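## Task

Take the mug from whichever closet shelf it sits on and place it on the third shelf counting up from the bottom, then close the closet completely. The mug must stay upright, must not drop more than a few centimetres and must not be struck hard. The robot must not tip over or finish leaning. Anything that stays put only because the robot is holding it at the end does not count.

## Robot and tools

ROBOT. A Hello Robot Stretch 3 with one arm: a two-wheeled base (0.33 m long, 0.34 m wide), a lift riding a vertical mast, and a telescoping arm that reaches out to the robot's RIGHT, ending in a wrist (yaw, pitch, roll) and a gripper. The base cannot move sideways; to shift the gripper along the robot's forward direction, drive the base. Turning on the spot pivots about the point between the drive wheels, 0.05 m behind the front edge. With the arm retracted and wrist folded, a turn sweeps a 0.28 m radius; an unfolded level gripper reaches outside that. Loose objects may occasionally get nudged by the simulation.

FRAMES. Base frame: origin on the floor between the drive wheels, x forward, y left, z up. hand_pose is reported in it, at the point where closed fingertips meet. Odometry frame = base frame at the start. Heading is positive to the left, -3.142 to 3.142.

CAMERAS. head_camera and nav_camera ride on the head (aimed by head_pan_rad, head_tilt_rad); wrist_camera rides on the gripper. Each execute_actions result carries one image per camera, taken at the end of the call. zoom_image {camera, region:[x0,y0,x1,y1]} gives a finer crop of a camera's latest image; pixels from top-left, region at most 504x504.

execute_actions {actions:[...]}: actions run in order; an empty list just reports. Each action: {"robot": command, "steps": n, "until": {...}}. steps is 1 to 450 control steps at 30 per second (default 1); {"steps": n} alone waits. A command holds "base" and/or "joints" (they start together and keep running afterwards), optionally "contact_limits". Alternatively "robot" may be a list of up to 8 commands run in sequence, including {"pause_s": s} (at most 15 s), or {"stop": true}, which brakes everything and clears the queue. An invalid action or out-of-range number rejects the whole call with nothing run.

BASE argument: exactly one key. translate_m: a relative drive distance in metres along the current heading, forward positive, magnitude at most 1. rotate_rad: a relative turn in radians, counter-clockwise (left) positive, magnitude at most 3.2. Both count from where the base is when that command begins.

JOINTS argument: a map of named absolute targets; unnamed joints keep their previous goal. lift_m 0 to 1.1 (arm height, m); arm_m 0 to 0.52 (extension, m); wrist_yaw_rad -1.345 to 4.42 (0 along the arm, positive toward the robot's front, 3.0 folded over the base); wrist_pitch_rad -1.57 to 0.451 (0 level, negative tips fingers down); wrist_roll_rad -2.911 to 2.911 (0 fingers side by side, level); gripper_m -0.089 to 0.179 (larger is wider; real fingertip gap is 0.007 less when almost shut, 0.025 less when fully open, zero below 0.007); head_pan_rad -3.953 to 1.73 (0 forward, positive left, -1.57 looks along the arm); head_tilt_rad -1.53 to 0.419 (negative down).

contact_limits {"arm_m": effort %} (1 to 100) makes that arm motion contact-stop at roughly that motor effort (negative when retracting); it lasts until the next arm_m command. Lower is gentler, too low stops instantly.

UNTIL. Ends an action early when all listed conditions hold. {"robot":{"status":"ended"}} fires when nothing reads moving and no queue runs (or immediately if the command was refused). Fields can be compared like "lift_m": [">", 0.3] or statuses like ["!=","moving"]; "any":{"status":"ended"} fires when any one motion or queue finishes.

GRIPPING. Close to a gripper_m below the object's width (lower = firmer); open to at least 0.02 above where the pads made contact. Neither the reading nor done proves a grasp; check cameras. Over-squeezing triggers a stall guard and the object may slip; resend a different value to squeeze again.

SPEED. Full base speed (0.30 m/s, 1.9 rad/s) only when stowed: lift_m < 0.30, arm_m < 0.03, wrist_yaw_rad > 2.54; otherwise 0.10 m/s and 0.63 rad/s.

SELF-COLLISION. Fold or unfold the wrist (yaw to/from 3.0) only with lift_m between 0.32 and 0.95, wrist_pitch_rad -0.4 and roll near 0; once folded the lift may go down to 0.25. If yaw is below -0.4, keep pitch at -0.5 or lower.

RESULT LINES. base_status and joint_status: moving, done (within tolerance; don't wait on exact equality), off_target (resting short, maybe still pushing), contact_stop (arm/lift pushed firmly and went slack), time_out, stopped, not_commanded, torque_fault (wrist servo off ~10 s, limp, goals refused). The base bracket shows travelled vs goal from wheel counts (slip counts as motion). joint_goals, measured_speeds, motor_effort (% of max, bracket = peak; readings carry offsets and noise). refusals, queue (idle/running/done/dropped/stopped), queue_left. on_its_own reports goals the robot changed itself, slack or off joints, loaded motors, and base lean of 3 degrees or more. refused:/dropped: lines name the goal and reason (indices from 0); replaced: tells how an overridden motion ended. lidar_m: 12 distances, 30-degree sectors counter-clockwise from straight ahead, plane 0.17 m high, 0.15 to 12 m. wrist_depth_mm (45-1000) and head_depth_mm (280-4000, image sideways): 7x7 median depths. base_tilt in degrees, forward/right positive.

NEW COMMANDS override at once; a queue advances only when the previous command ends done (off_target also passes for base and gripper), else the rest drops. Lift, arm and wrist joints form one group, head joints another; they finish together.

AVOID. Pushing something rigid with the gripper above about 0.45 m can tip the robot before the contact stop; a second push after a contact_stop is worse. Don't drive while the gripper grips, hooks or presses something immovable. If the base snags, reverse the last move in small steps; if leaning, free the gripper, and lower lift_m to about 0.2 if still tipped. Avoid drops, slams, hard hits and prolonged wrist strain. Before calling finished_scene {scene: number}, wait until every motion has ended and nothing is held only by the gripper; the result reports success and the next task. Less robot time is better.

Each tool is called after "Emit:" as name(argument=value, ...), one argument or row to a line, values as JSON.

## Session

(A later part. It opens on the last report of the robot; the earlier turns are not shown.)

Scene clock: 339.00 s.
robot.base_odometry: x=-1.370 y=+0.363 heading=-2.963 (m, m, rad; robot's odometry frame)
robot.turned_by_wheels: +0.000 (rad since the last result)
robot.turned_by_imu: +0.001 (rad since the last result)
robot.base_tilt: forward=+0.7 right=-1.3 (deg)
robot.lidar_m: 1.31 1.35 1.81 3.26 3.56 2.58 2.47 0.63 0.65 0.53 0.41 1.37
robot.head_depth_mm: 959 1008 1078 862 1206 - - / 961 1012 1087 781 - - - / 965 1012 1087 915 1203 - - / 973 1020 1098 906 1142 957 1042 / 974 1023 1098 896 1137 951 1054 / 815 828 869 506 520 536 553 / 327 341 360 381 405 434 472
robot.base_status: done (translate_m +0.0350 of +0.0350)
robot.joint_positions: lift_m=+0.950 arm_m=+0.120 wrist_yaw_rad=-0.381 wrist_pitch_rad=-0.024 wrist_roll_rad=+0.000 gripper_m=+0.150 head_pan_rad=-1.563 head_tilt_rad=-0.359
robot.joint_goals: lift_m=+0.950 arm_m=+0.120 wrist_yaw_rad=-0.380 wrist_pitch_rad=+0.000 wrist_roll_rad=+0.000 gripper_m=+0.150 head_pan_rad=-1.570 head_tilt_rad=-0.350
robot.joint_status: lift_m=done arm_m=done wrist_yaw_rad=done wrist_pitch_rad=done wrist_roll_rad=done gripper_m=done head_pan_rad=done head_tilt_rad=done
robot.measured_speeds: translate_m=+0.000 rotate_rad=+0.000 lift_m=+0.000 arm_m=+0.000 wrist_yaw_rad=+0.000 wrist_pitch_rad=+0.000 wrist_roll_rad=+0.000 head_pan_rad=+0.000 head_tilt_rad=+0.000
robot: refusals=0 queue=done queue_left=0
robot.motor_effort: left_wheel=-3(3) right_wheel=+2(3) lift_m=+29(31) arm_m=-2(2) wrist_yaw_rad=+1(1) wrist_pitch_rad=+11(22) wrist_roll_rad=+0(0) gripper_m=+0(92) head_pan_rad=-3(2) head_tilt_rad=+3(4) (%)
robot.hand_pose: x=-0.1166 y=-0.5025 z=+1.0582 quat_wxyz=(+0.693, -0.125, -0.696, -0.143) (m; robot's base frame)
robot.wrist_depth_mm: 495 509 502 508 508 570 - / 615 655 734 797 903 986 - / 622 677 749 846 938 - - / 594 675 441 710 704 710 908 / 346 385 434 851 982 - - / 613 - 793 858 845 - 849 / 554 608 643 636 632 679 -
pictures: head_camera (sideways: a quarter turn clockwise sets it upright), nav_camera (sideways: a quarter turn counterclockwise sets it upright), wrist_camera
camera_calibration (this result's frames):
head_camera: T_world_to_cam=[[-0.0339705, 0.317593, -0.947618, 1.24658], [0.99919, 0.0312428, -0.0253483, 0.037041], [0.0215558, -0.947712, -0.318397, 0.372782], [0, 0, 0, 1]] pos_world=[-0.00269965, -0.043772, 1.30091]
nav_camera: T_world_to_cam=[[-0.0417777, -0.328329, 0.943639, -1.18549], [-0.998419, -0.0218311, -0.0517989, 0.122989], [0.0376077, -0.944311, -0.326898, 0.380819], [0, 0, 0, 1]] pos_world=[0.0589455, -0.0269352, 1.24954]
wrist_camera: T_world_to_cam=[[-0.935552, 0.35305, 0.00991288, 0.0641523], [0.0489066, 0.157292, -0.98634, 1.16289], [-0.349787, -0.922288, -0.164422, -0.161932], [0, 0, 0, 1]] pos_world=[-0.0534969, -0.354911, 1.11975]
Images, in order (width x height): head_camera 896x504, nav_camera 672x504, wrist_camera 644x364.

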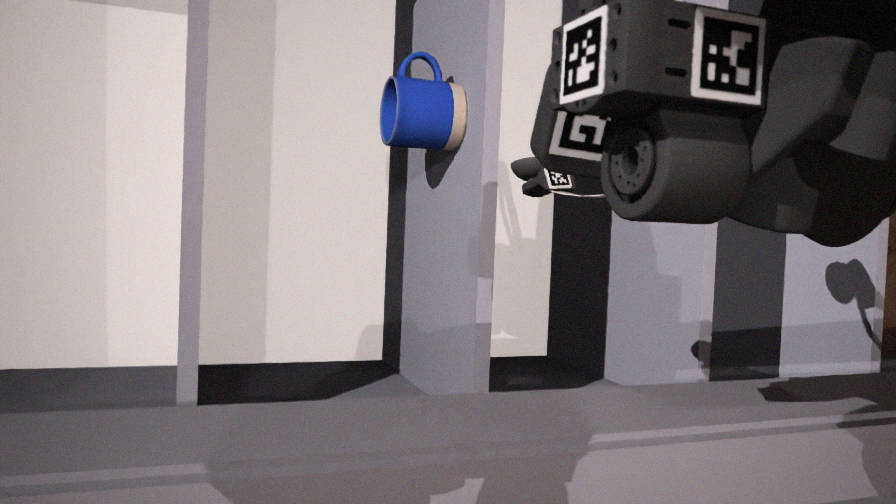

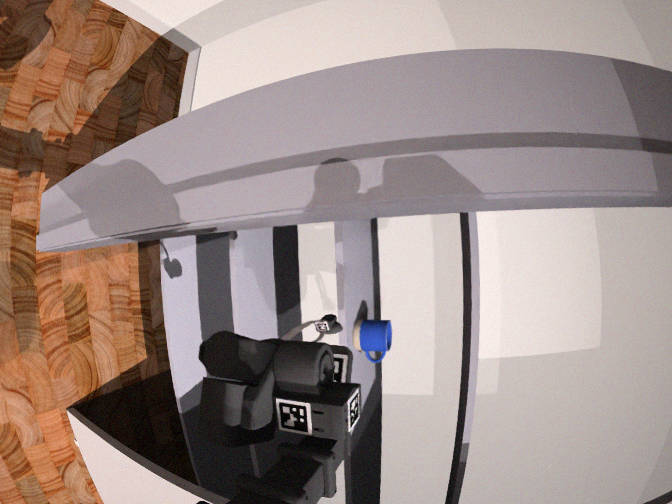

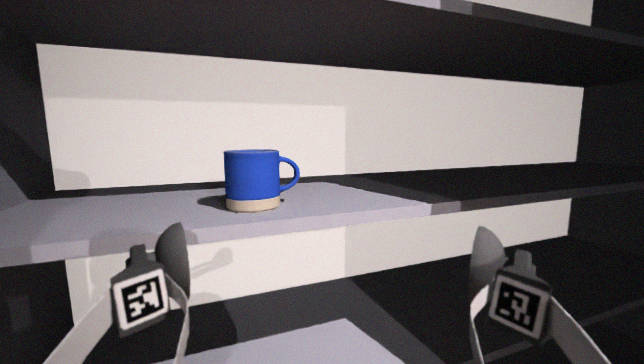

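Emit:
execute_actions(
  actions=[
    {"robot":[{"joints":{"arm_m":0.0,"wrist_yaw_rad":0,"gripper_m":0.0}},{"base":{"rotate_rad":-1.57},"joints":{"lift_m":0.91,"head_pan_rad":-0.6,"head_tilt_rad":-0.5}},{"joints":{"wrist_yaw_rad":1.57,"arm_m":0.35}}],"steps":450,"until":{"robot":{"status":"ended"}}},
  ],
)

Scene clock: 350.43 s.
robot.base_odometry: x=-1.370 y=+0.363 heading=+1.750 (m, m, rad; robot's odometry frame)
robot.turned_by_wheels: -1.570 (rad since the last result)
robot.turned_by_imu: -1.538 (rad since the last result)
robot.base_tilt: forward=+0.7 right=-1.2 (deg)
robot.lidar_m: 0.52 0.41 1.37 1.31 1.35 1.83 3.62 3.52 2.57 2.46 0.63 1.19
robot.head_depth_mm: 501 538 583 666 762 903 1102 / 1264 1404 1136 1150 735 812 950 / 1195 1306 1129 1261 1360 1589 1312 / 1119 1229 1113 1260 1308 1489 1340 / 1041 1159 1005 1254 1260 1184 1337 / 989 1089 924 1221 993 1114 1337 / 946 1032 919 1180 952 1104 1294
robot.base_status: done (rotate_rad -1.5699 of -1.5700)
robot.joint_positions: lift_m=+0.910 arm_m=+0.350 wrist_yaw_rad=+1.568 wrist_pitch_rad=-0.024 wrist_roll_rad=+0.000 gripper_m=+0.000 head_pan_rad=-0.607 head_tilt_rad=-0.493
robot.joint_goals: lift_m=+0.910 arm_m=+0.350 wrist_yaw_rad=+1.570 wrist_pitch_rad=+0.000 wrist_roll_rad=+0.000 gripper_m=+0.000 head_pan_rad=-0.600 head_tilt_rad=-0.500
robot.joint_status: lift_m=done arm_m=done wrist_yaw_rad=done wrist_pitch_rad=done wrist_roll_rad=done gripper_m=done head_pan_rad=done head_tilt_rad=done
robot.measured_speeds: translate_m=+0.000 rotate_rad=+0.000 lift_m=+0.000 arm_m=+0.000 wrist_yaw_rad=+0.000 wrist_pitch_rad=+0.000 wrist_roll_rad=+0.000 head_pan_rad=+0.000 head_tilt_rad=+0.000
robot: refusals=0 queue=done queue_left=0
robot.motor_effort: left_wheel=+2(8) right_wheel=-2(5) lift_m=+20(29) arm_m=+3(3) wrist_yaw_rad=+2(3) wrist_pitch_rad=+11(11) wrist_roll_rad=+0(0) gripper_m=-2(90) head_pan_rad=+2(31) head_tilt_rad=-2(12) (%)
robot.hand_pose: x=+0.2342 y=-0.4954 z=+1.0187 quat_wxyz=(+0.507, +0.505, -0.494, +0.493) (m; robot's base frame)
robot.wrist_depth_mm: 724 751 767 331 329 327 324 / 795 - - 342 337 335 336 / 812 - - 348 346 343 343 / 785 - - 365 353 352 352 / 822 - - 373 364 364 361 / 789 841 841 - 372 371 371 / 795 - - 387 386 383 381
pictures: head_camera (sideways: a quarter turn clockwise sets it upright), nav_camera (sideways: a quarter turn counterclockwise sets it upright), wrist_camera
camera_calibration (this result's frames):
head_camera: T_world_to_cam=[[-0.381179, 0.226336, -0.896367, 1.18181], [0.548086, 0.836134, -0.0219461, 0.0353592], [0.744516, -0.499652, -0.442768, 0.530223], [0, 0, 0, 1]] pos_world=[0.036343, -0.032125, 1.29488]
nav_camera: T_world_to_cam=[[0.345752, -0.294053, 0.89106, -1.11924], [-0.563767, -0.824216, -0.0532399, 0.122204], [0.750081, -0.483943, -0.450752, 0.537649], [0, 0, 0, 1]] pos_world=[0.052595, 0.0317966, 1.24617]
wrist_camera: T_world_to_cam=[[0.0177896, -0.999793, 0.00992146, -0.503277], [-0.163824, -0.0127036, -0.986408, 1.0714], [0.986329, 0.0159224, -0.164016, 0.112224], [0, 0, 0, 1]] pos_world=[0.073784, -0.491349, 1.08024]
Images, in order (width x height): head_camera 896x504, nav_camera 672x504, wrist_camera 644x364.

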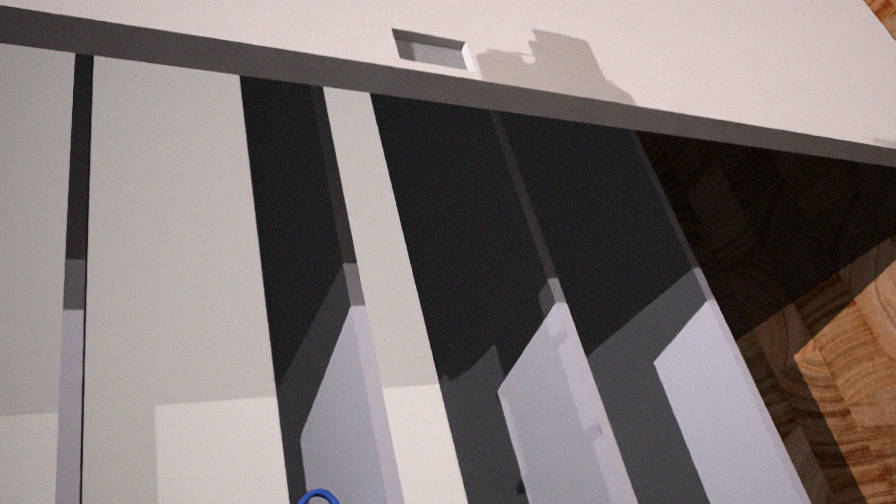

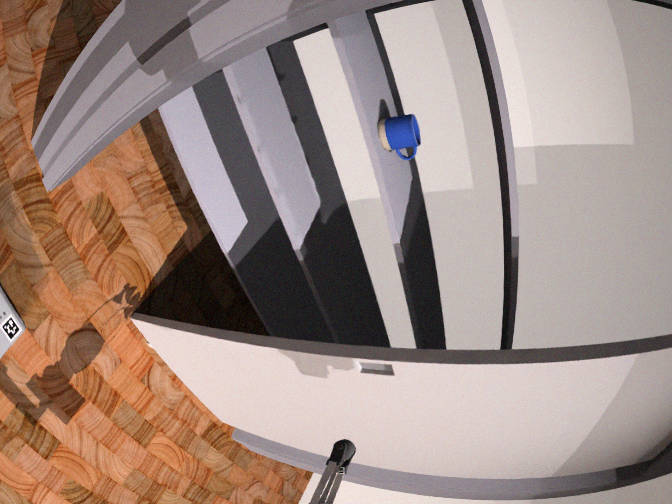

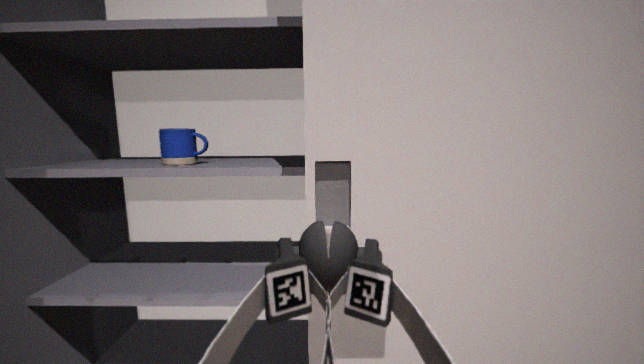

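Emit:
execute_actions(
  actions=[
    {"robot":[{"joints":{"arm_m":0.356}},{"base":{"translate_m":0.182}},{"joints":{"arm_m":0.16},"contact_limits":{"arm_m":30}}],"steps":450,"until":{"robot":{"status":"ended"}}},
  ],
)

Scene clock: 357.00 s.
robot.base_odometry: x=-1.403 y=+0.542 heading=+1.750 (m, m, rad; robot's odometry frame)
robot.turned_by_wheels: +0.000 (rad since the last result)
robot.turned_by_imu: +0.000 (rad since the last result)
robot.base_tilt: forward=+0.7 right=-1.1 (deg)
robot.lidar_m: 0.93 0.25 0.31 1.31 1.36 1.83 3.43 3.54 2.57 1.01 0.39 1.00
robot.head_depth_mm: 1100 321 336 364 395 484 587 / 1058 1177 951 1213 923 471 530 / 980 1103 945 1200 966 1118 1343 / 926 1029 938 1145 926 1087 1281 / 877 969 929 1088 922 1048 993 / 830 914 921 701 918 800 918 / 796 865 891 600 917 746 914
robot.base_status: done (translate_m +0.1820 of +0.1820)
robot.joint_positions: lift_m=+0.910 arm_m=+0.161 wrist_yaw_rad=+1.544 wrist_pitch_rad=-0.025 wrist_roll_rad=+0.000 gripper_m=+0.000 head_pan_rad=-0.607 head_tilt_rad=-0.494
robot.joint_goals: lift_m=+0.910 arm_m=+0.160 wrist_yaw_rad=+1.570 wrist_pitch_rad=+0.000 wrist_roll_rad=+0.000 gripper_m=+0.000 head_pan_rad=-0.600 head_tilt_rad=-0.500
robot.joint_status: lift_m=done arm_m=done wrist_yaw_rad=done wrist_pitch_rad=done wrist_roll_rad=done gripper_m=done head_pan_rad=done head_tilt_rad=done
robot.measured_speeds: translate_m=+0.000 rotate_rad=+0.000 lift_m=+0.000 arm_m=+0.000 wrist_yaw_rad=+0.000 wrist_pitch_rad=+0.000 wrist_roll_rad=+0.000 head_pan_rad=+0.000 head_tilt_rad=+0.000
robot: refusals=0 queue=done queue_left=0
robot.on_its_own: wrist_yaw_rad is at rest, and its effort (+26) is outside its rest range (-12 to +12)
robot.motor_effort: left_wheel=-7(13) right_wheel=+12(20) lift_m=+20(20) arm_m=-5(8) wrist_yaw_rad=+26(68) wrist_pitch_rad=+11(12) wrist_roll_rad=+0(0) gripper_m=-5(8) head_pan_rad=+3(3) head_tilt_rad=-2(2) (%)
robot.contact_limits: arm_m 30 (drawing in: default 18, maximum 30; extending or still: default 25, maximum 41)
robot.hand_pose: x=+0.2341 y=-0.3124 z=+1.0185 quat_wxyz=(+0.513, +0.500, -0.500, +0.487) (m; robot's base frame)
robot.wrist_depth_mm: 567 612 624 160 160 160 161 / 620 845 857 164 164 165 165 / 621 858 869 168 168 168 169 / 559 753 600 184 172 173 174 / 615 906 906 187 178 178 179 / 604 781 774 - 181 182 183 / 561 581 575 187 187 188 188
pictures: head_camera (sideways: a quarter turn clockwise sets it upright), nav_camera (sideways: a quarter turn counterclockwise sets it upright), wrist_camera
camera_calibration (this result's frames):
head_camera: T_world_to_cam=[[-0.381376, 0.226437, -0.896258, 1.18167], [0.548026, 0.836174, -0.0219394, 0.035351], [0.744459, -0.49954, -0.44299, 0.530512], [0, 0, 0, 1]] pos_world=[0.0363437, -0.032122, 1.29487]
nav_camera: T_world_to_cam=[[0.345953, -0.294156, 0.890948, -1.1191], [-0.563723, -0.824246, -0.0532417, 0.122206], [0.750022, -0.483829, -0.450973, 0.537936], [0, 0, 0, 1]] pos_world=[0.0525816, 0.0318075, 1.24616]
wrist_camera: T_world_to_cam=[[-0.00626976, -0.999931, 0.00990582, -0.314697], [-0.165043, -0.00873542, -0.986248, 1.07482], [0.986266, -0.00781842, -0.164977, 0.102966], [0, 0, 0, 1]] pos_world=[0.0738665, -0.304481, 1.08014]
Images, in order (width x height): head_camera 896x504, nav_camera 672x504, wrist_camera 644x364.

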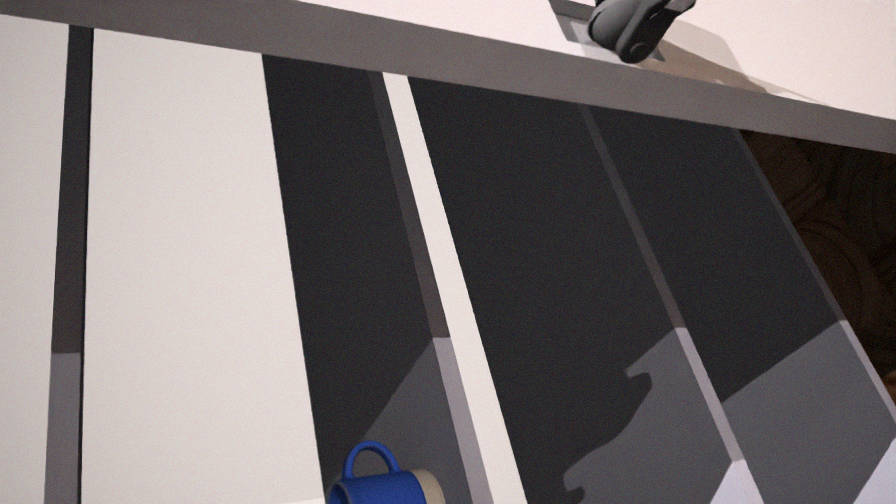

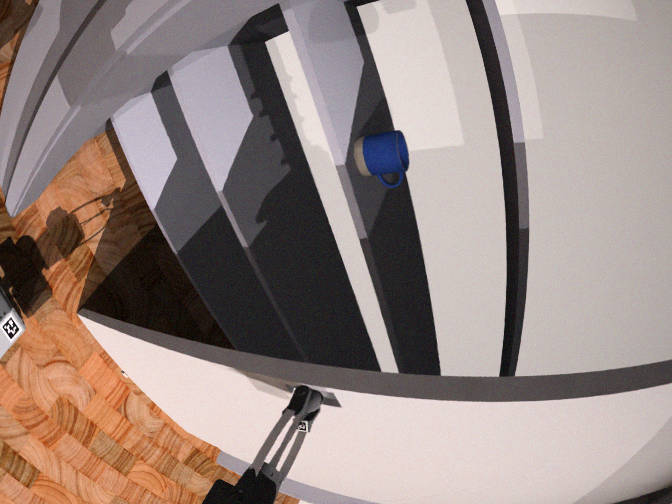

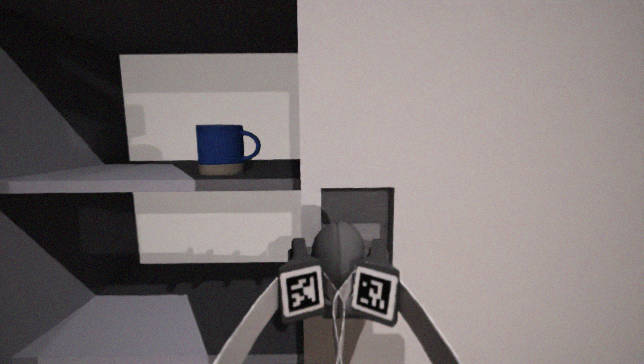

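Working; continue to arm 0.

Emit:
execute_actions(
  actions=[
    {"robot":[{"joints":{"arm_m":0.0},"contact_limits":{"arm_m":30}},{"base":{"translate_m":-0.2},"joints":{"head_pan_rad":0.0}}],"steps":450,"until":{"robot":{"status":"ended"}}},
  ],
)

Scene clock: 363.13 s.
robot.base_odometry: x=-1.367 y=+0.345 heading=+1.750 (m, m, rad; robot's odometry frame)
robot.turned_by_wheels: +0.000 (rad since the last result)
robot.turned_by_imu: -0.002 (rad since the last result)
robot.base_tilt: forward=+0.7 right=-1.3 (deg)
robot.lidar_m: 0.52 0.43 1.36 1.31 1.35 1.81 3.24 3.54 2.58 2.46 0.64 0.47
robot.head_depth_mm: 944 1038 958 1203 900 558 614 / 948 1040 784 1207 1008 1123 1349 / 940 1046 875 1197 1008 1120 1343 / 943 1048 933 1199 1000 1152 1341 / 951 1052 928 1213 996 1145 1336 / 814 915 804 955 574 589 623 / 359 367 387 418 456 512 597
robot.base_status: done (translate_m -0.2000 of -0.2000)
robot.joint_positions: lift_m=+0.910 arm_m=+0.002 wrist_yaw_rad=+1.462 wrist_pitch_rad=-0.025 wrist_roll_rad=+0.000 gripper_m=+0.000 head_pan_rad=-0.007 head_tilt_rad=-0.494
robot.joint_goals: lift_m=+0.910 arm_m=+0.000 wrist_yaw_rad=+1.465 wrist_pitch_rad=+0.000 wrist_roll_rad=+0.000 gripper_m=+0.000 head_pan_rad=+0.000 head_tilt_rad=-0.500
robot.joint_status: lift_m=done arm_m=done wrist_yaw_rad=done wrist_pitch_rad=done wrist_roll_rad=done gripper_m=done head_pan_rad=done head_tilt_rad=done
robot.measured_speeds: translate_m=+0.000 rotate_rad=+0.000 lift_m=+0.000 arm_m=+0.000 wrist_yaw_rad=+0.000 wrist_pitch_rad=+0.000 wrist_roll_rad=+0.000 head_pan_rad=+0.000 head_tilt_rad=+0.000
robot: refusals=0 queue=done queue_left=0
robot.on_its_own: wrist_yaw_rad is held at +1.465, not at your +1.570, by its stall guard, which is not easing now
robot.motor_effort: left_wheel=+0(12) right_wheel=+0(25) lift_m=+21(20) arm_m=-2(8) wrist_yaw_rad=+2(64) wrist_pitch_rad=+11(12) wrist_roll_rad=+0(0) gripper_m=-3(8) head_pan_rad=+3(25) head_tilt_rad=-2(2) (%)
robot.contact_limits: arm_m 30 (drawing in: default 18, maximum 30; extending or still: default 25, maximum 41)
robot.hand_pose: x=+0.2327 y=-0.1752 z=+1.0183 quat_wxyz=(+0.533, +0.479, -0.520, +0.465) (m; robot's base frame)
robot.wrist_depth_mm: 375 653 771 348 354 365 378 / 375 766 - 356 366 377 385 / 371 759 - 365 373 381 395 / 370 694 - 383 382 393 411 / 367 759 - 388 393 405 422 / 364 709 784 - 405 418 430 / 366 734 - 406 415 432 444
pictures: head_camera (sideways: a quarter turn clockwise sets it upright), nav_camera (sideways: a quarter turn counterclockwise sets it upright), wrist_camera
camera_calibration (this result's frames):
head_camera: T_world_to_cam=[[-0.442656, -0.0283875, -0.896242, 1.18202], [-0.0196835, 0.999566, -0.0219385, 0.0388128], [0.896476, 0.00793, -0.443022, 0.529626], [0, 0, 0, 1]] pos_world=[0.0491969, -0.00944106, 1.29487]
nav_camera: T_world_to_cam=[[0.451645, -0.0475065, 0.890932, -1.11972], [-0.0000090606, -0.998582, -0.053242, 0.118768], [0.892198, 0.0240384, -0.451004, 0.53711], [0, 0, 0, 1]] pos_world=[0.026509, 0.0524943, 1.24616]
wrist_camera: T_world_to_cam=[[-0.0879158, -0.996078, 0.00992707, -0.157826], [-0.165779, 0.00480382, -0.986151, 1.07808], [0.982236, -0.0883439, -0.165551, 0.0928474], [0, 0, 0, 1]] pos_world=[0.0736494, -0.154184, 1.08009]
Images, in order (width x height): head_camera 896x504, nav_camera 672x504, wrist_camera 644x364.

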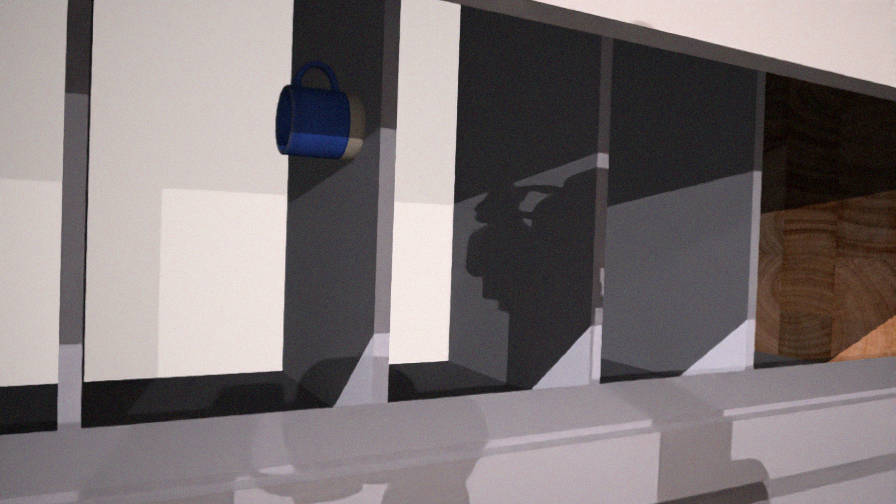

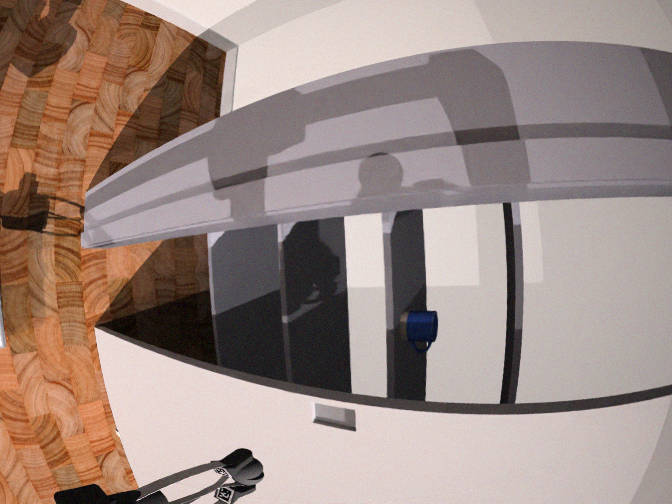

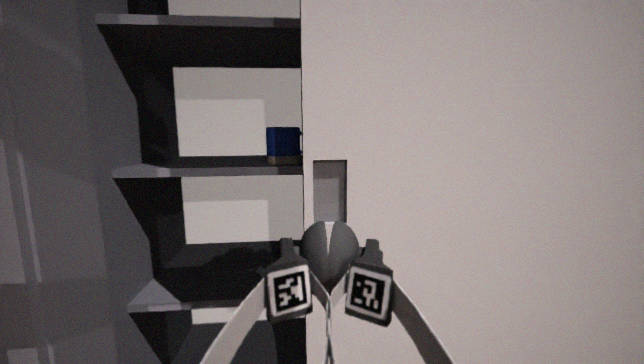

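Emit:
execute_actions(
  actions=[
    {"robot":[{"base":{"rotate_rad":1.57},"joints":{"wrist_yaw_rad":1.57}},{"base":{"translate_m":0.31}},{"base":{"rotate_rad":-1.57}},{"joints":{"arm_m":0.355}}],"steps":450,"until":{"robot":{"status":"ended"}}},
    {"steps":200,"until":{"robot":{"status":"ended"}}},
  ],
)

Scene clock: 378.67 s.
robot.base_odometry: x=-1.672 y=+0.290 heading=+1.750 (m, m, rad; robot's odometry frame)
robot.turned_by_wheels: +0.000 (rad since the last result)
robot.turned_by_imu: +0.002 (rad since the last result)
robot.base_tilt: forward=+0.6 right=-1.3 (deg)
robot.lidar_m: 0.41 1.19 1.04 1.00 1.03 1.39 3.62 3.33 2.90 1.72 0.65 0.42
robot.head_depth_mm: 312 338 366 399 435 484 1256 / 313 340 370 407 451 503 567 / 314 340 371 408 453 508 581 / 315 342 373 409 455 512 585 / 963 1043 1137 1251 1389 1531 1339 / 966 1047 1141 1256 1394 1523 1336 / 969 1052 1146 1261 1406 1524 1329
robot.base_status: done (rotate_rad -1.5699 of -1.5700)
robot.joint_positions: lift_m=+0.910 arm_m=+0.355 wrist_yaw_rad=+1.568 wrist_pitch_rad=-0.025 wrist_roll_rad=+0.000 gripper_m=+0.000 head_pan_rad=-0.007 head_tilt_rad=-0.494
robot.joint_goals: lift_m=+0.910 arm_m=+0.355 wrist_yaw_rad=+1.570 wrist_pitch_rad=+0.000 wrist_roll_rad=+0.000 gripper_m=+0.000 head_pan_rad=+0.000 head_tilt_rad=-0.500
robot.joint_status: lift_m=done arm_m=done wrist_yaw_rad=done wrist_pitch_rad=done wrist_roll_rad=done gripper_m=done head_pan_rad=done head_tilt_rad=done
robot.measured_speeds: translate_m=+0.000 rotate_rad=+0.000 lift_m=+0.000 arm_m=+0.000 wrist_yaw_rad=+0.000 wrist_pitch_rad=+0.000 wrist_roll_rad=+0.000 head_pan_rad=+0.000 head_tilt_rad=+0.000
robot: refusals=0 queue=done queue_left=0
robot.motor_effort: left_wheel=+3(8) right_wheel=-2(7) lift_m=+21(20) arm_m=+3(3) wrist_yaw_rad=+2(4) wrist_pitch_rad=+11(11) wrist_roll_rad=+0(0) gripper_m=-3(3) head_pan_rad=+2(3) head_tilt_rad=-2(2) (%)
robot.hand_pose: x=+0.2342 y=-0.5004 z=+1.0184 quat_wxyz=(+0.507, +0.506, -0.494, +0.493) (m; robot's base frame)
robot.wrist_depth_mm: 362 638 773 344 342 339 340 / 364 680 - 352 352 350 347 / 364 675 - 363 359 360 358 / 363 675 - 378 366 369 366 / 360 672 - 384 379 380 374 / 364 668 844 - 388 387 389 / 368 659 - 400 398 398 399
pictures: head_camera (sideways: a quarter turn clockwise sets it upright), nav_camera (sideways: a quarter turn counterclockwise sets it upright), wrist_camera
camera_calibration (this result's frames):
head_camera: T_world_to_cam=[[-0.44266, -0.0284164, -0.896239, 1.18202], [-0.019749, 0.999564, -0.0219383, 0.0388129], [0.896472, 0.00798861, -0.443028, 0.529634], [0, 0, 0, 1]] pos_world=[0.0491975, -0.00943824, 1.29487]
nav_camera: T_world_to_cam=[[0.451654, -0.047477, 0.890929, -1.11972], [0.0000558472, -0.998582, -0.053242, 0.118768], [0.892193, 0.0240967, -0.45101, 0.537118], [0, 0, 0, 1]] pos_world=[0.0265052, 0.0524956, 1.24616]
wrist_camera: T_world_to_cam=[[0.0178084, -0.999792, 0.00993587, -0.50829], [-0.164933, -0.0127388, -0.986222, 1.0711], [0.986144, 0.0159243, -0.165126, 0.113465], [0, 0, 0, 1]] pos_world=[0.0738191, -0.496347, 1.08013]
Images, in order (width x height): head_camera 896x504, nav_camera 672x504, wrist_camera 644x364.

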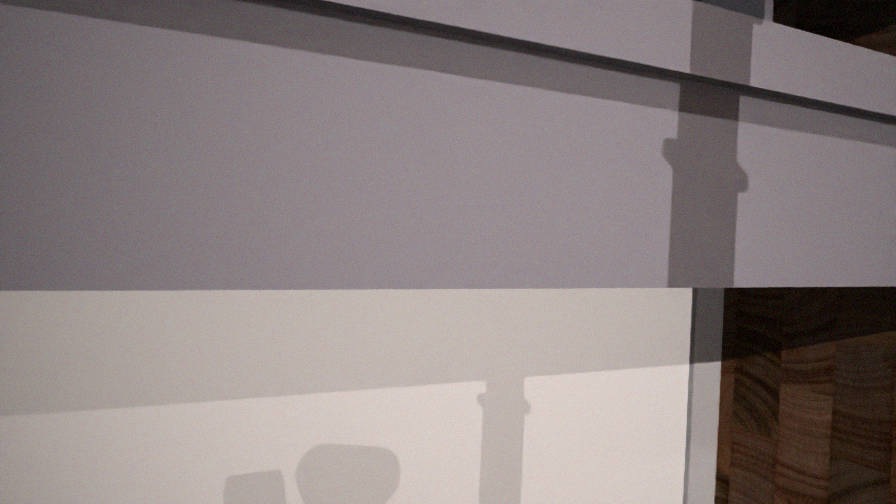

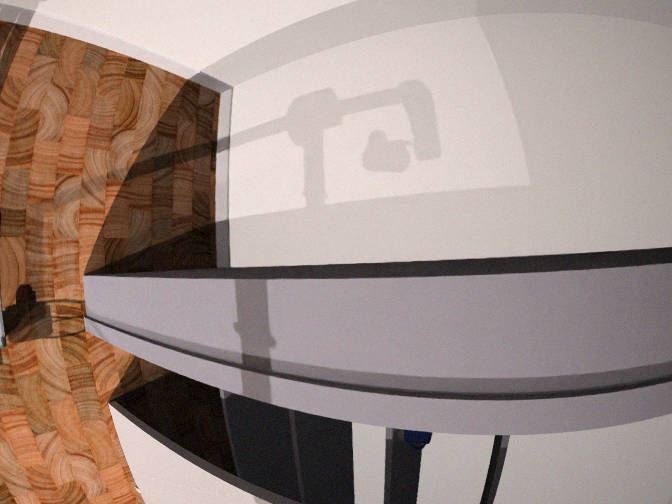

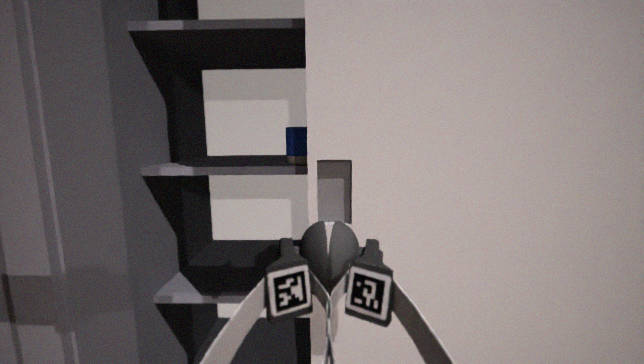

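Emit:
execute_actions(
  actions=[
    {"robot":[{"joints":{"arm_m":0.362}},{"base":{"translate_m":0.195}},{"joints":{"arm_m":0.15},"contact_limits":{"arm_m":30}}],"steps":450,"until":{"robot":{"status":"ended"}}},
  ],
)

Scene clock: 386.07 s.
robot.base_odometry: x=-1.707 y=+0.482 heading=+1.750 (m, m, rad; robot's odometry frame)
robot.turned_by_wheels: -0.001 (rad since the last result)
robot.turned_by_imu: -0.003 (rad since the last result)
robot.base_tilt: forward=+0.7 right=-1.2 (deg)
robot.lidar_m: 0.22 0.99 1.05 1.00 1.03 1.39 3.58 3.53 2.89 1.03 0.38 0.23
robot.head_depth_mm: - - - - - - 286 / - - - - - - 285 / - - - - - - 286 / - - - - - - 288 / - - - - - - 1247 / 793 866 937 1035 1149 1290 1332 / 794 863 941 1033 1148 1302 1330
robot.base_status: done (translate_m +0.1950 of +0.1950)
robot.joint_positions: lift_m=+0.910 arm_m=+0.150 wrist_yaw_rad=+1.508 wrist_pitch_rad=-0.027 wrist_roll_rad=+0.000 gripper_m=+0.000 head_pan_rad=-0.007 head_tilt_rad=-0.494
robot.joint_goals: lift_m=+0.910 arm_m=+0.150 wrist_yaw_rad=+1.519 wrist_pitch_rad=+0.000 wrist_roll_rad=+0.000 gripper_m=+0.000 head_pan_rad=+0.000 head_tilt_rad=-0.500
robot.joint_status: lift_m=done arm_m=done wrist_yaw_rad=done wrist_pitch_rad=done wrist_roll_rad=done gripper_m=done head_pan_rad=done head_tilt_rad=done
robot.measured_speeds: translate_m=+0.000 rotate_rad=+0.000 lift_m=+0.000 arm_m=+0.000 wrist_yaw_rad=+0.000 wrist_pitch_rad=+0.000 wrist_roll_rad=+0.000 head_pan_rad=+0.000 head_tilt_rad=+0.000
robot: refusals=0 queue=done queue_left=0
robot.on_its_own: wrist_yaw_rad is held at +1.519, not at your +1.570, by its stall guard, which is not easing now
robot.motor_effort: left_wheel=-8(15) right_wheel=+18(30) lift_m=+20(21) arm_m=-3(8) wrist_yaw_rad=+10(68) wrist_pitch_rad=+12(13) wrist_roll_rad=+0(0) gripper_m=-4(8) head_pan_rad=+3(1) head_tilt_rad=-2(2) (%)
robot.contact_limits: arm_m 30 (drawing in: default 18, maximum 30; extending or still: default 25, maximum 41)
robot.hand_pose: x=+0.2336 y=-0.3114 z=+1.0179 quat_wxyz=(+0.522, +0.491, -0.508, +0.477) (m; robot's base frame)
robot.wrist_depth_mm: 155 225 630 160 162 165 167 / 155 223 831 165 167 169 172 / 155 222 871 169 171 173 177 / 155 222 651 184 175 178 181 / 155 221 860 188 180 183 187 / 156 219 720 - 186 189 192 / 156 217 568 188 190 194 197
pictures: head_camera (sideways: a quarter turn clockwise sets it upright), nav_camera (sideways: a quarter turn counterclockwise sets it upright), wrist_camera
camera_calibration (this result's frames):
head_camera: T_world_to_cam=[[-0.442737, -0.0284212, -0.896201, 1.18197], [-0.019763, 0.999564, -0.021936, 0.03881], [0.896434, 0.00799974, -0.443106, 0.529735], [0, 0, 0, 1]] pos_world=[0.049197, -0.00943771, 1.29486]
nav_camera: T_world_to_cam=[[0.451731, -0.0474721, 0.89089, -1.11967], [0.0000633336, -0.998582, -0.0532426, 0.118768], [0.892154, 0.0241078, -0.451087, 0.537219], [0, 0, 0, 1]] pos_world=[0.0264997, 0.0524959, 1.24616]
wrist_camera: T_world_to_cam=[[-0.0419493, -0.999071, 0.00990306, -0.305027], [-0.167495, -0.00273939, -0.985869, 1.07623], [0.98498, -0.0430152, -0.167224, 0.0949811], [0, 0, 0, 1]] pos_world=[0.0739128, -0.297709, 1.07993]
Images, in order (width x height): head_camera 896x504, nav_camera 672x504, wrist_camera 644x364.

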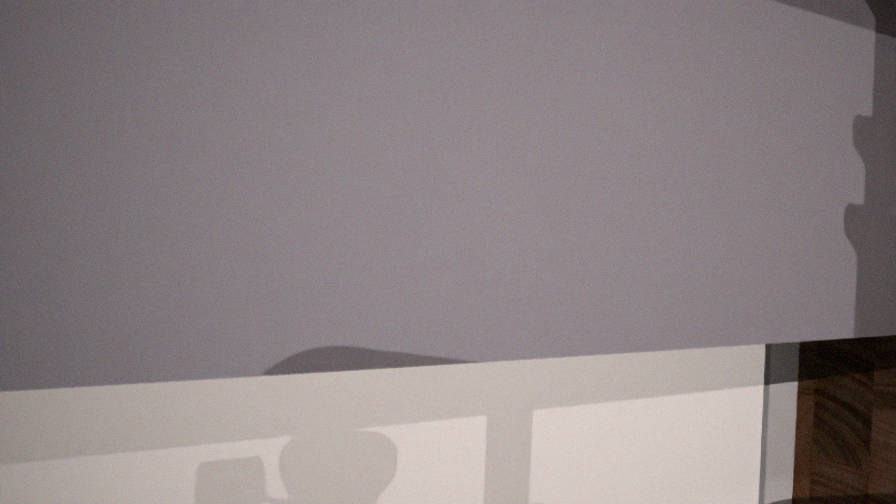

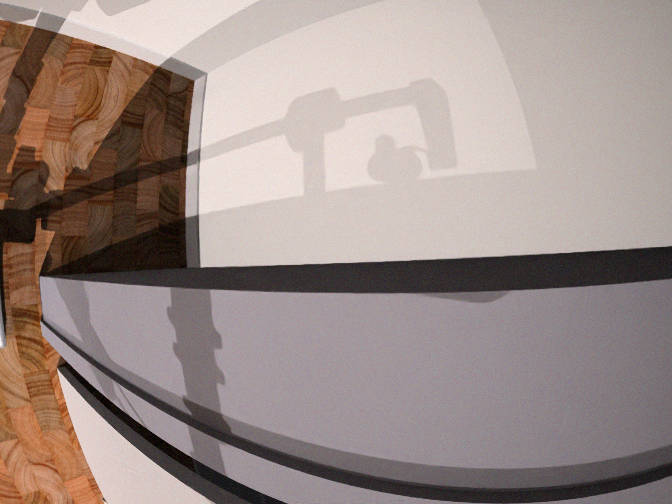

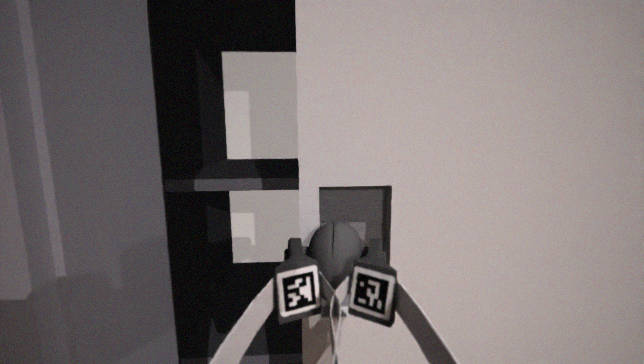

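Emit:
execute_actions(
  actions=[
    {"robot":[{"joints":{"arm_m":0.03,"wrist_yaw_rad":1.57},"contact_limits":{"arm_m":22}}],"steps":200,"until":{"robot":{"status":"ended"}}},
  ],
)

Scene clock: 388.90 s.
robot.base_odometry: x=-1.707 y=+0.482 heading=+1.750 (m, m, rad; robot's odometry frame)
robot.turned_by_wheels: +0.000 (rad since the last result)
robot.turned_by_imu: -0.004 (rad since the last result)
robot.base_tilt: forward=+0.7 right=-1.3 (deg)
robot.lidar_m: 0.22 0.99 1.05 1.00 1.03 1.39 3.54 3.92 2.90 1.25 0.35 0.23
robot.head_depth_mm: - - - - - - 286 / - - - - - - 287 / - - - - - - 288 / - - - - - - 287 / - - - - - - 293 / 793 863 944 1035 1153 1297 1334 / 798 867 943 1035 1150 1300 1328
robot.base_status: done (translate_m +0.1950 of +0.1950)
robot.joint_positions: lift_m=+0.910 arm_m=+0.031 wrist_yaw_rad=+1.476 wrist_pitch_rad=-0.028 wrist_roll_rad=+0.000 gripper_m=+0.000 head_pan_rad=-0.007 head_tilt_rad=-0.494
robot.joint_goals: lift_m=+0.910 arm_m=+0.030 wrist_yaw_rad=+1.509 wrist_pitch_rad=+0.000 wrist_roll_rad=+0.000 gripper_m=+0.000 head_pan_rad=+0.000 head_tilt_rad=-0.500
robot.joint_status: lift_m=done arm_m=done wrist_yaw_rad=off_target wrist_pitch_rad=done wrist_roll_rad=done gripper_m=done head_pan_rad=done head_tilt_rad=done
robot.measured_speeds: translate_m=+0.000 rotate_rad=+0.000 lift_m=+0.000 arm_m=+0.000 wrist_yaw_rad=+0.000 wrist_pitch_rad=+0.000 wrist_roll_rad=+0.000 head_pan_rad=+0.000 head_tilt_rad=+0.000
robot: refusals=0 queue=dropped queue_left=0
robot.on_its_own: wrist_yaw_rad is held at +1.509, not at your +1.570, by its stall guard, which is still easing
robot.motor_effort: left_wheel=-7(12) right_wheel=+13(29) lift_m=+20(21) arm_m=-4(6) wrist_yaw_rad=+34(48) wrist_pitch_rad=+13(13) wrist_roll_rad=+0(0) gripper_m=-7(8) head_pan_rad=+2(3) head_tilt_rad=-2(2) (%)
robot.contact_limits: arm_m 22 (drawing in: default 18, maximum 30; extending or still: default 25, maximum 41)
robot.hand_pose: x=+0.2329 y=-0.1999 z=+1.0177 quat_wxyz=(+0.530, +0.483, -0.516, +0.468) (m; robot's base frame)
robot.wrist_depth_mm: 132 124 125 159 163 168 174 / 135 136 128 163 168 172 177 / 138 138 132 167 171 177 182 / 141 142 135 173 177 182 187 / 145 147 138 186 183 187 193 / 149 151 141 - 188 192 200 / 152 155 145 188 192 199 205
pictures: head_camera (sideways: a quarter turn clockwise sets it upright), nav_camera (sideways: a quarter turn counterclockwise sets it upright), wrist_camera
camera_calibration (this result's frames):
head_camera: T_world_to_cam=[[-0.442736, -0.0284242, -0.896201, 1.18197], [-0.0197696, 0.999564, -0.021936, 0.03881], [0.896434, 0.00800565, -0.443105, 0.529735], [0, 0, 0, 1]] pos_world=[0.0491971, -0.00943743, 1.29486]
nav_camera: T_world_to_cam=[[0.451731, -0.0474691, 0.89089, -1.11967], [0.0000699344, -0.998582, -0.0532426, 0.118768], [0.892154, 0.0241137, -0.451087, 0.537218], [0, 0, 0, 1]] pos_world=[0.0264994, 0.052496, 1.24616]
wrist_camera: T_world_to_cam=[[-0.0746144, -0.997163, 0.00990774, -0.185672], [-0.168392, 0.00280621, -0.985716, 1.07735], [0.982892, -0.075217, -0.168124, 0.0953836], [0, 0, 0, 1]] pos_world=[0.0738118, -0.180994, 1.07984]
Images, in order (width x height): head_camera 896x504, nav_camera 672x504, wrist_camera 644x364.

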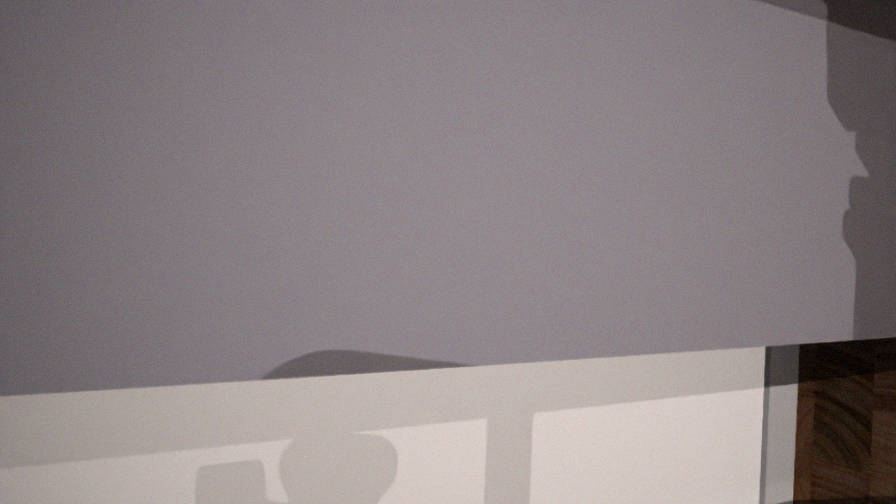

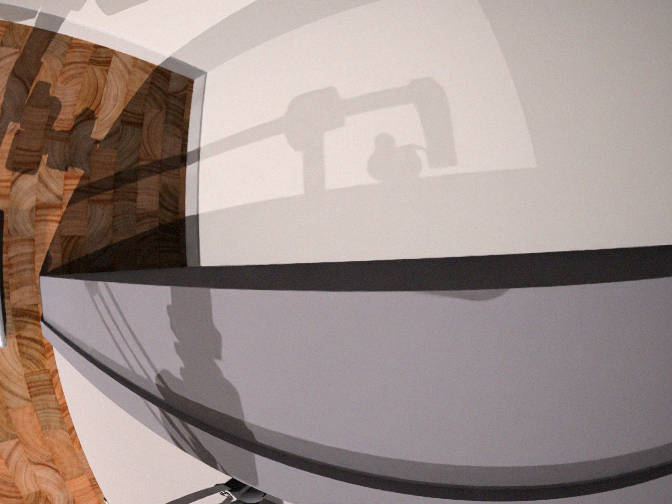

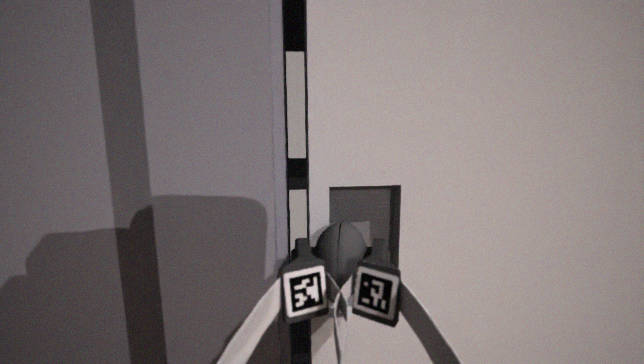

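Emit:
execute_actions(
  actions=[
    {"robot":[{"joints":{"arm_m":0.0,"wrist_yaw_rad":1.62},"contact_limits":{"arm_m":26}}],"steps":90,"until":{"robot":{"status":"ended"}}},
  ],
)

Scene clock: 390.67 s.
robot.base_odometry: x=-1.707 y=+0.482 heading=+1.749 (m, m, rad; robot's odometry frame)
robot.turned_by_wheels: +0.000 (rad since the last result)
robot.turned_by_imu: -0.065 (rad since the last result)
robot.base_tilt: forward=+0.6 right=-1.1 (deg)
robot.lidar_m: 0.21 0.97 1.08 1.00 1.02 1.31 2.90 3.52 2.97 1.68 0.36 0.23
robot.head_depth_mm: - - - - - - - / - - - - - - - / - - - - - - - / - - - - - - - / - - - - - - - / - - - - - 1264 1336 / 782 847 921 1003 1108 1248 1329
robot.base_status: done (translate_m +0.1950 of +0.1950)
robot.joint_positions: lift_m=+0.910 arm_m=+0.004 wrist_yaw_rad=+1.496 wrist_pitch_rad=-0.027 wrist_roll_rad=+0.000 gripper_m=+0.000 head_pan_rad=-0.007 head_tilt_rad=-0.494
robot.joint_goals: lift_m=+0.910 arm_m=+0.000 wrist_yaw_rad=+1.620 wrist_pitch_rad=+0.000 wrist_roll_rad=+0.000 gripper_m=+0.000 head_pan_rad=+0.000 head_tilt_rad=-0.500
robot.joint_status: lift_m=done arm_m=done wrist_yaw_rad=off_target wrist_pitch_rad=done wrist_roll_rad=done gripper_m=done head_pan_rad=done head_tilt_rad=done
robot.measured_speeds: translate_m=+0.000 rotate_rad=+0.000 lift_m=+0.000 arm_m=+0.000 wrist_yaw_rad=+0.000 wrist_pitch_rad=+0.000 wrist_roll_rad=+0.000 head_pan_rad=+0.000 head_tilt_rad=+0.000
robot: refusals=0 queue=dropped queue_left=0
robot.on_its_own: left_wheel is at rest, and its effort (-20) is outside its rest range (-18 to +18); wrist_yaw_rad is at rest, and its effort (+100) is outside its rest range (-12 to +12)
robot.motor_effort: left_wheel=-20(21) right_wheel=+13(18) lift_m=+21(21) arm_m=-11(13) wrist_yaw_rad=+100(100) wrist_pitch_rad=+12(13) wrist_roll_rad=+0(0) gripper_m=-15(15) head_pan_rad=+2(3) head_tilt_rad=-2(2) (%)
robot.contact_limits: arm_m 26 (drawing in: default 18, maximum 30; extending or still: default 25, maximum 41)
robot.hand_pose: x=+0.2334 y=-0.1675 z=+1.0180 quat_wxyz=(+0.525, +0.488, -0.511, +0.474) (m; robot's base frame)
robot.wrist_depth_mm: 127 129 123 157 163 171 180 / 129 132 126 161 168 176 184 / 133 136 129 165 171 180 189 / 136 140 132 169 179 185 195 / 139 143 135 155 184 191 200 / 142 147 139 - 190 196 207 / 145 151 142 184 191 203 214
pictures: head_camera (sideways: a quarter turn clockwise sets it upright), nav_camera (sideways: a quarter turn counterclockwise sets it upright), wrist_camera
camera_calibration (this result's frames):
head_camera: T_world_to_cam=[[-0.44292, -0.0284306, -0.89611, 1.18185], [-0.0197916, 0.999564, -0.0219305, 0.038803], [0.896343, 0.00802202, -0.443289, 0.529975], [0, 0, 0, 1]] pos_world=[0.0491958, -0.00943666, 1.29485]
nav_camera: T_world_to_cam=[[0.451915, -0.0474624, 0.890797, -1.11955], [0.0000765299, -0.998582, -0.0532441, 0.11877], [0.892061, 0.02413, -0.45127, 0.537457], [0, 0, 0, 1]] pos_world=[0.026487, 0.0524965, 1.24615]
wrist_camera: T_world_to_cam=[[-0.0537075, -0.998507, 0.00996113, -0.158537], [-0.167075, -0.000849229, -0.985944, 1.077], [0.98448, -0.0546169, -0.166779, 0.099098], [0, 0, 0, 1]] pos_world=[0.0738644, -0.151973, 1.07997]
Images, in order (width x height): head_camera 896x504, nav_camera 672x504, wrist_camera 644x364.

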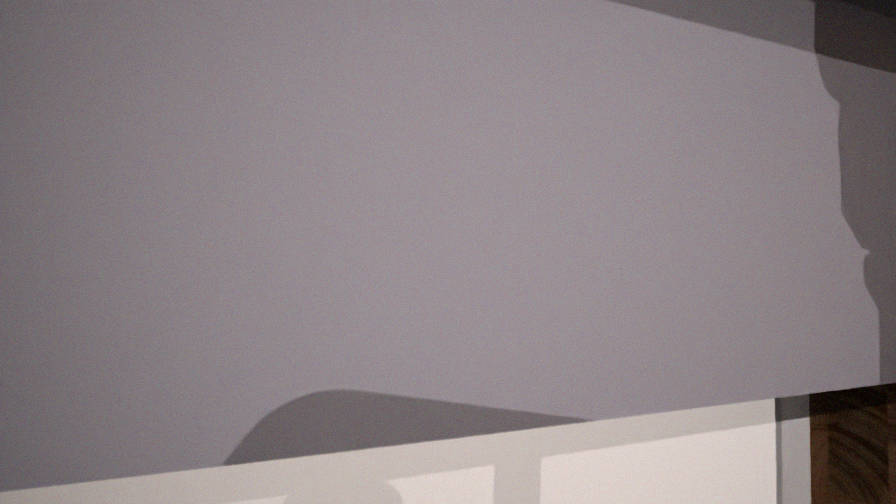

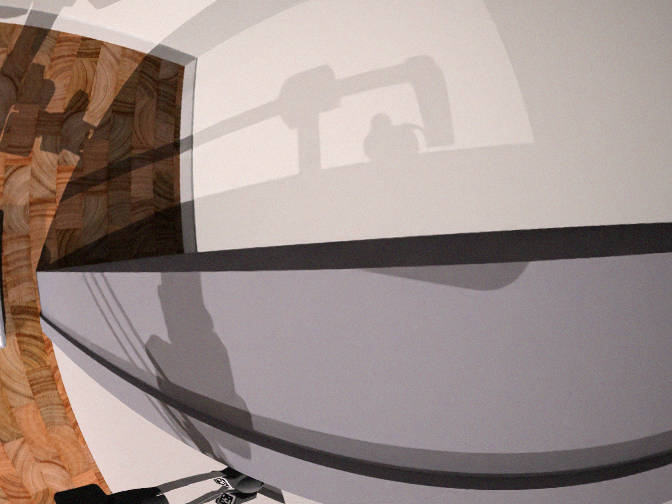

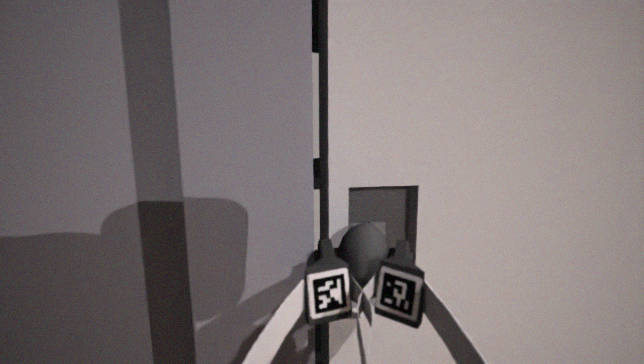

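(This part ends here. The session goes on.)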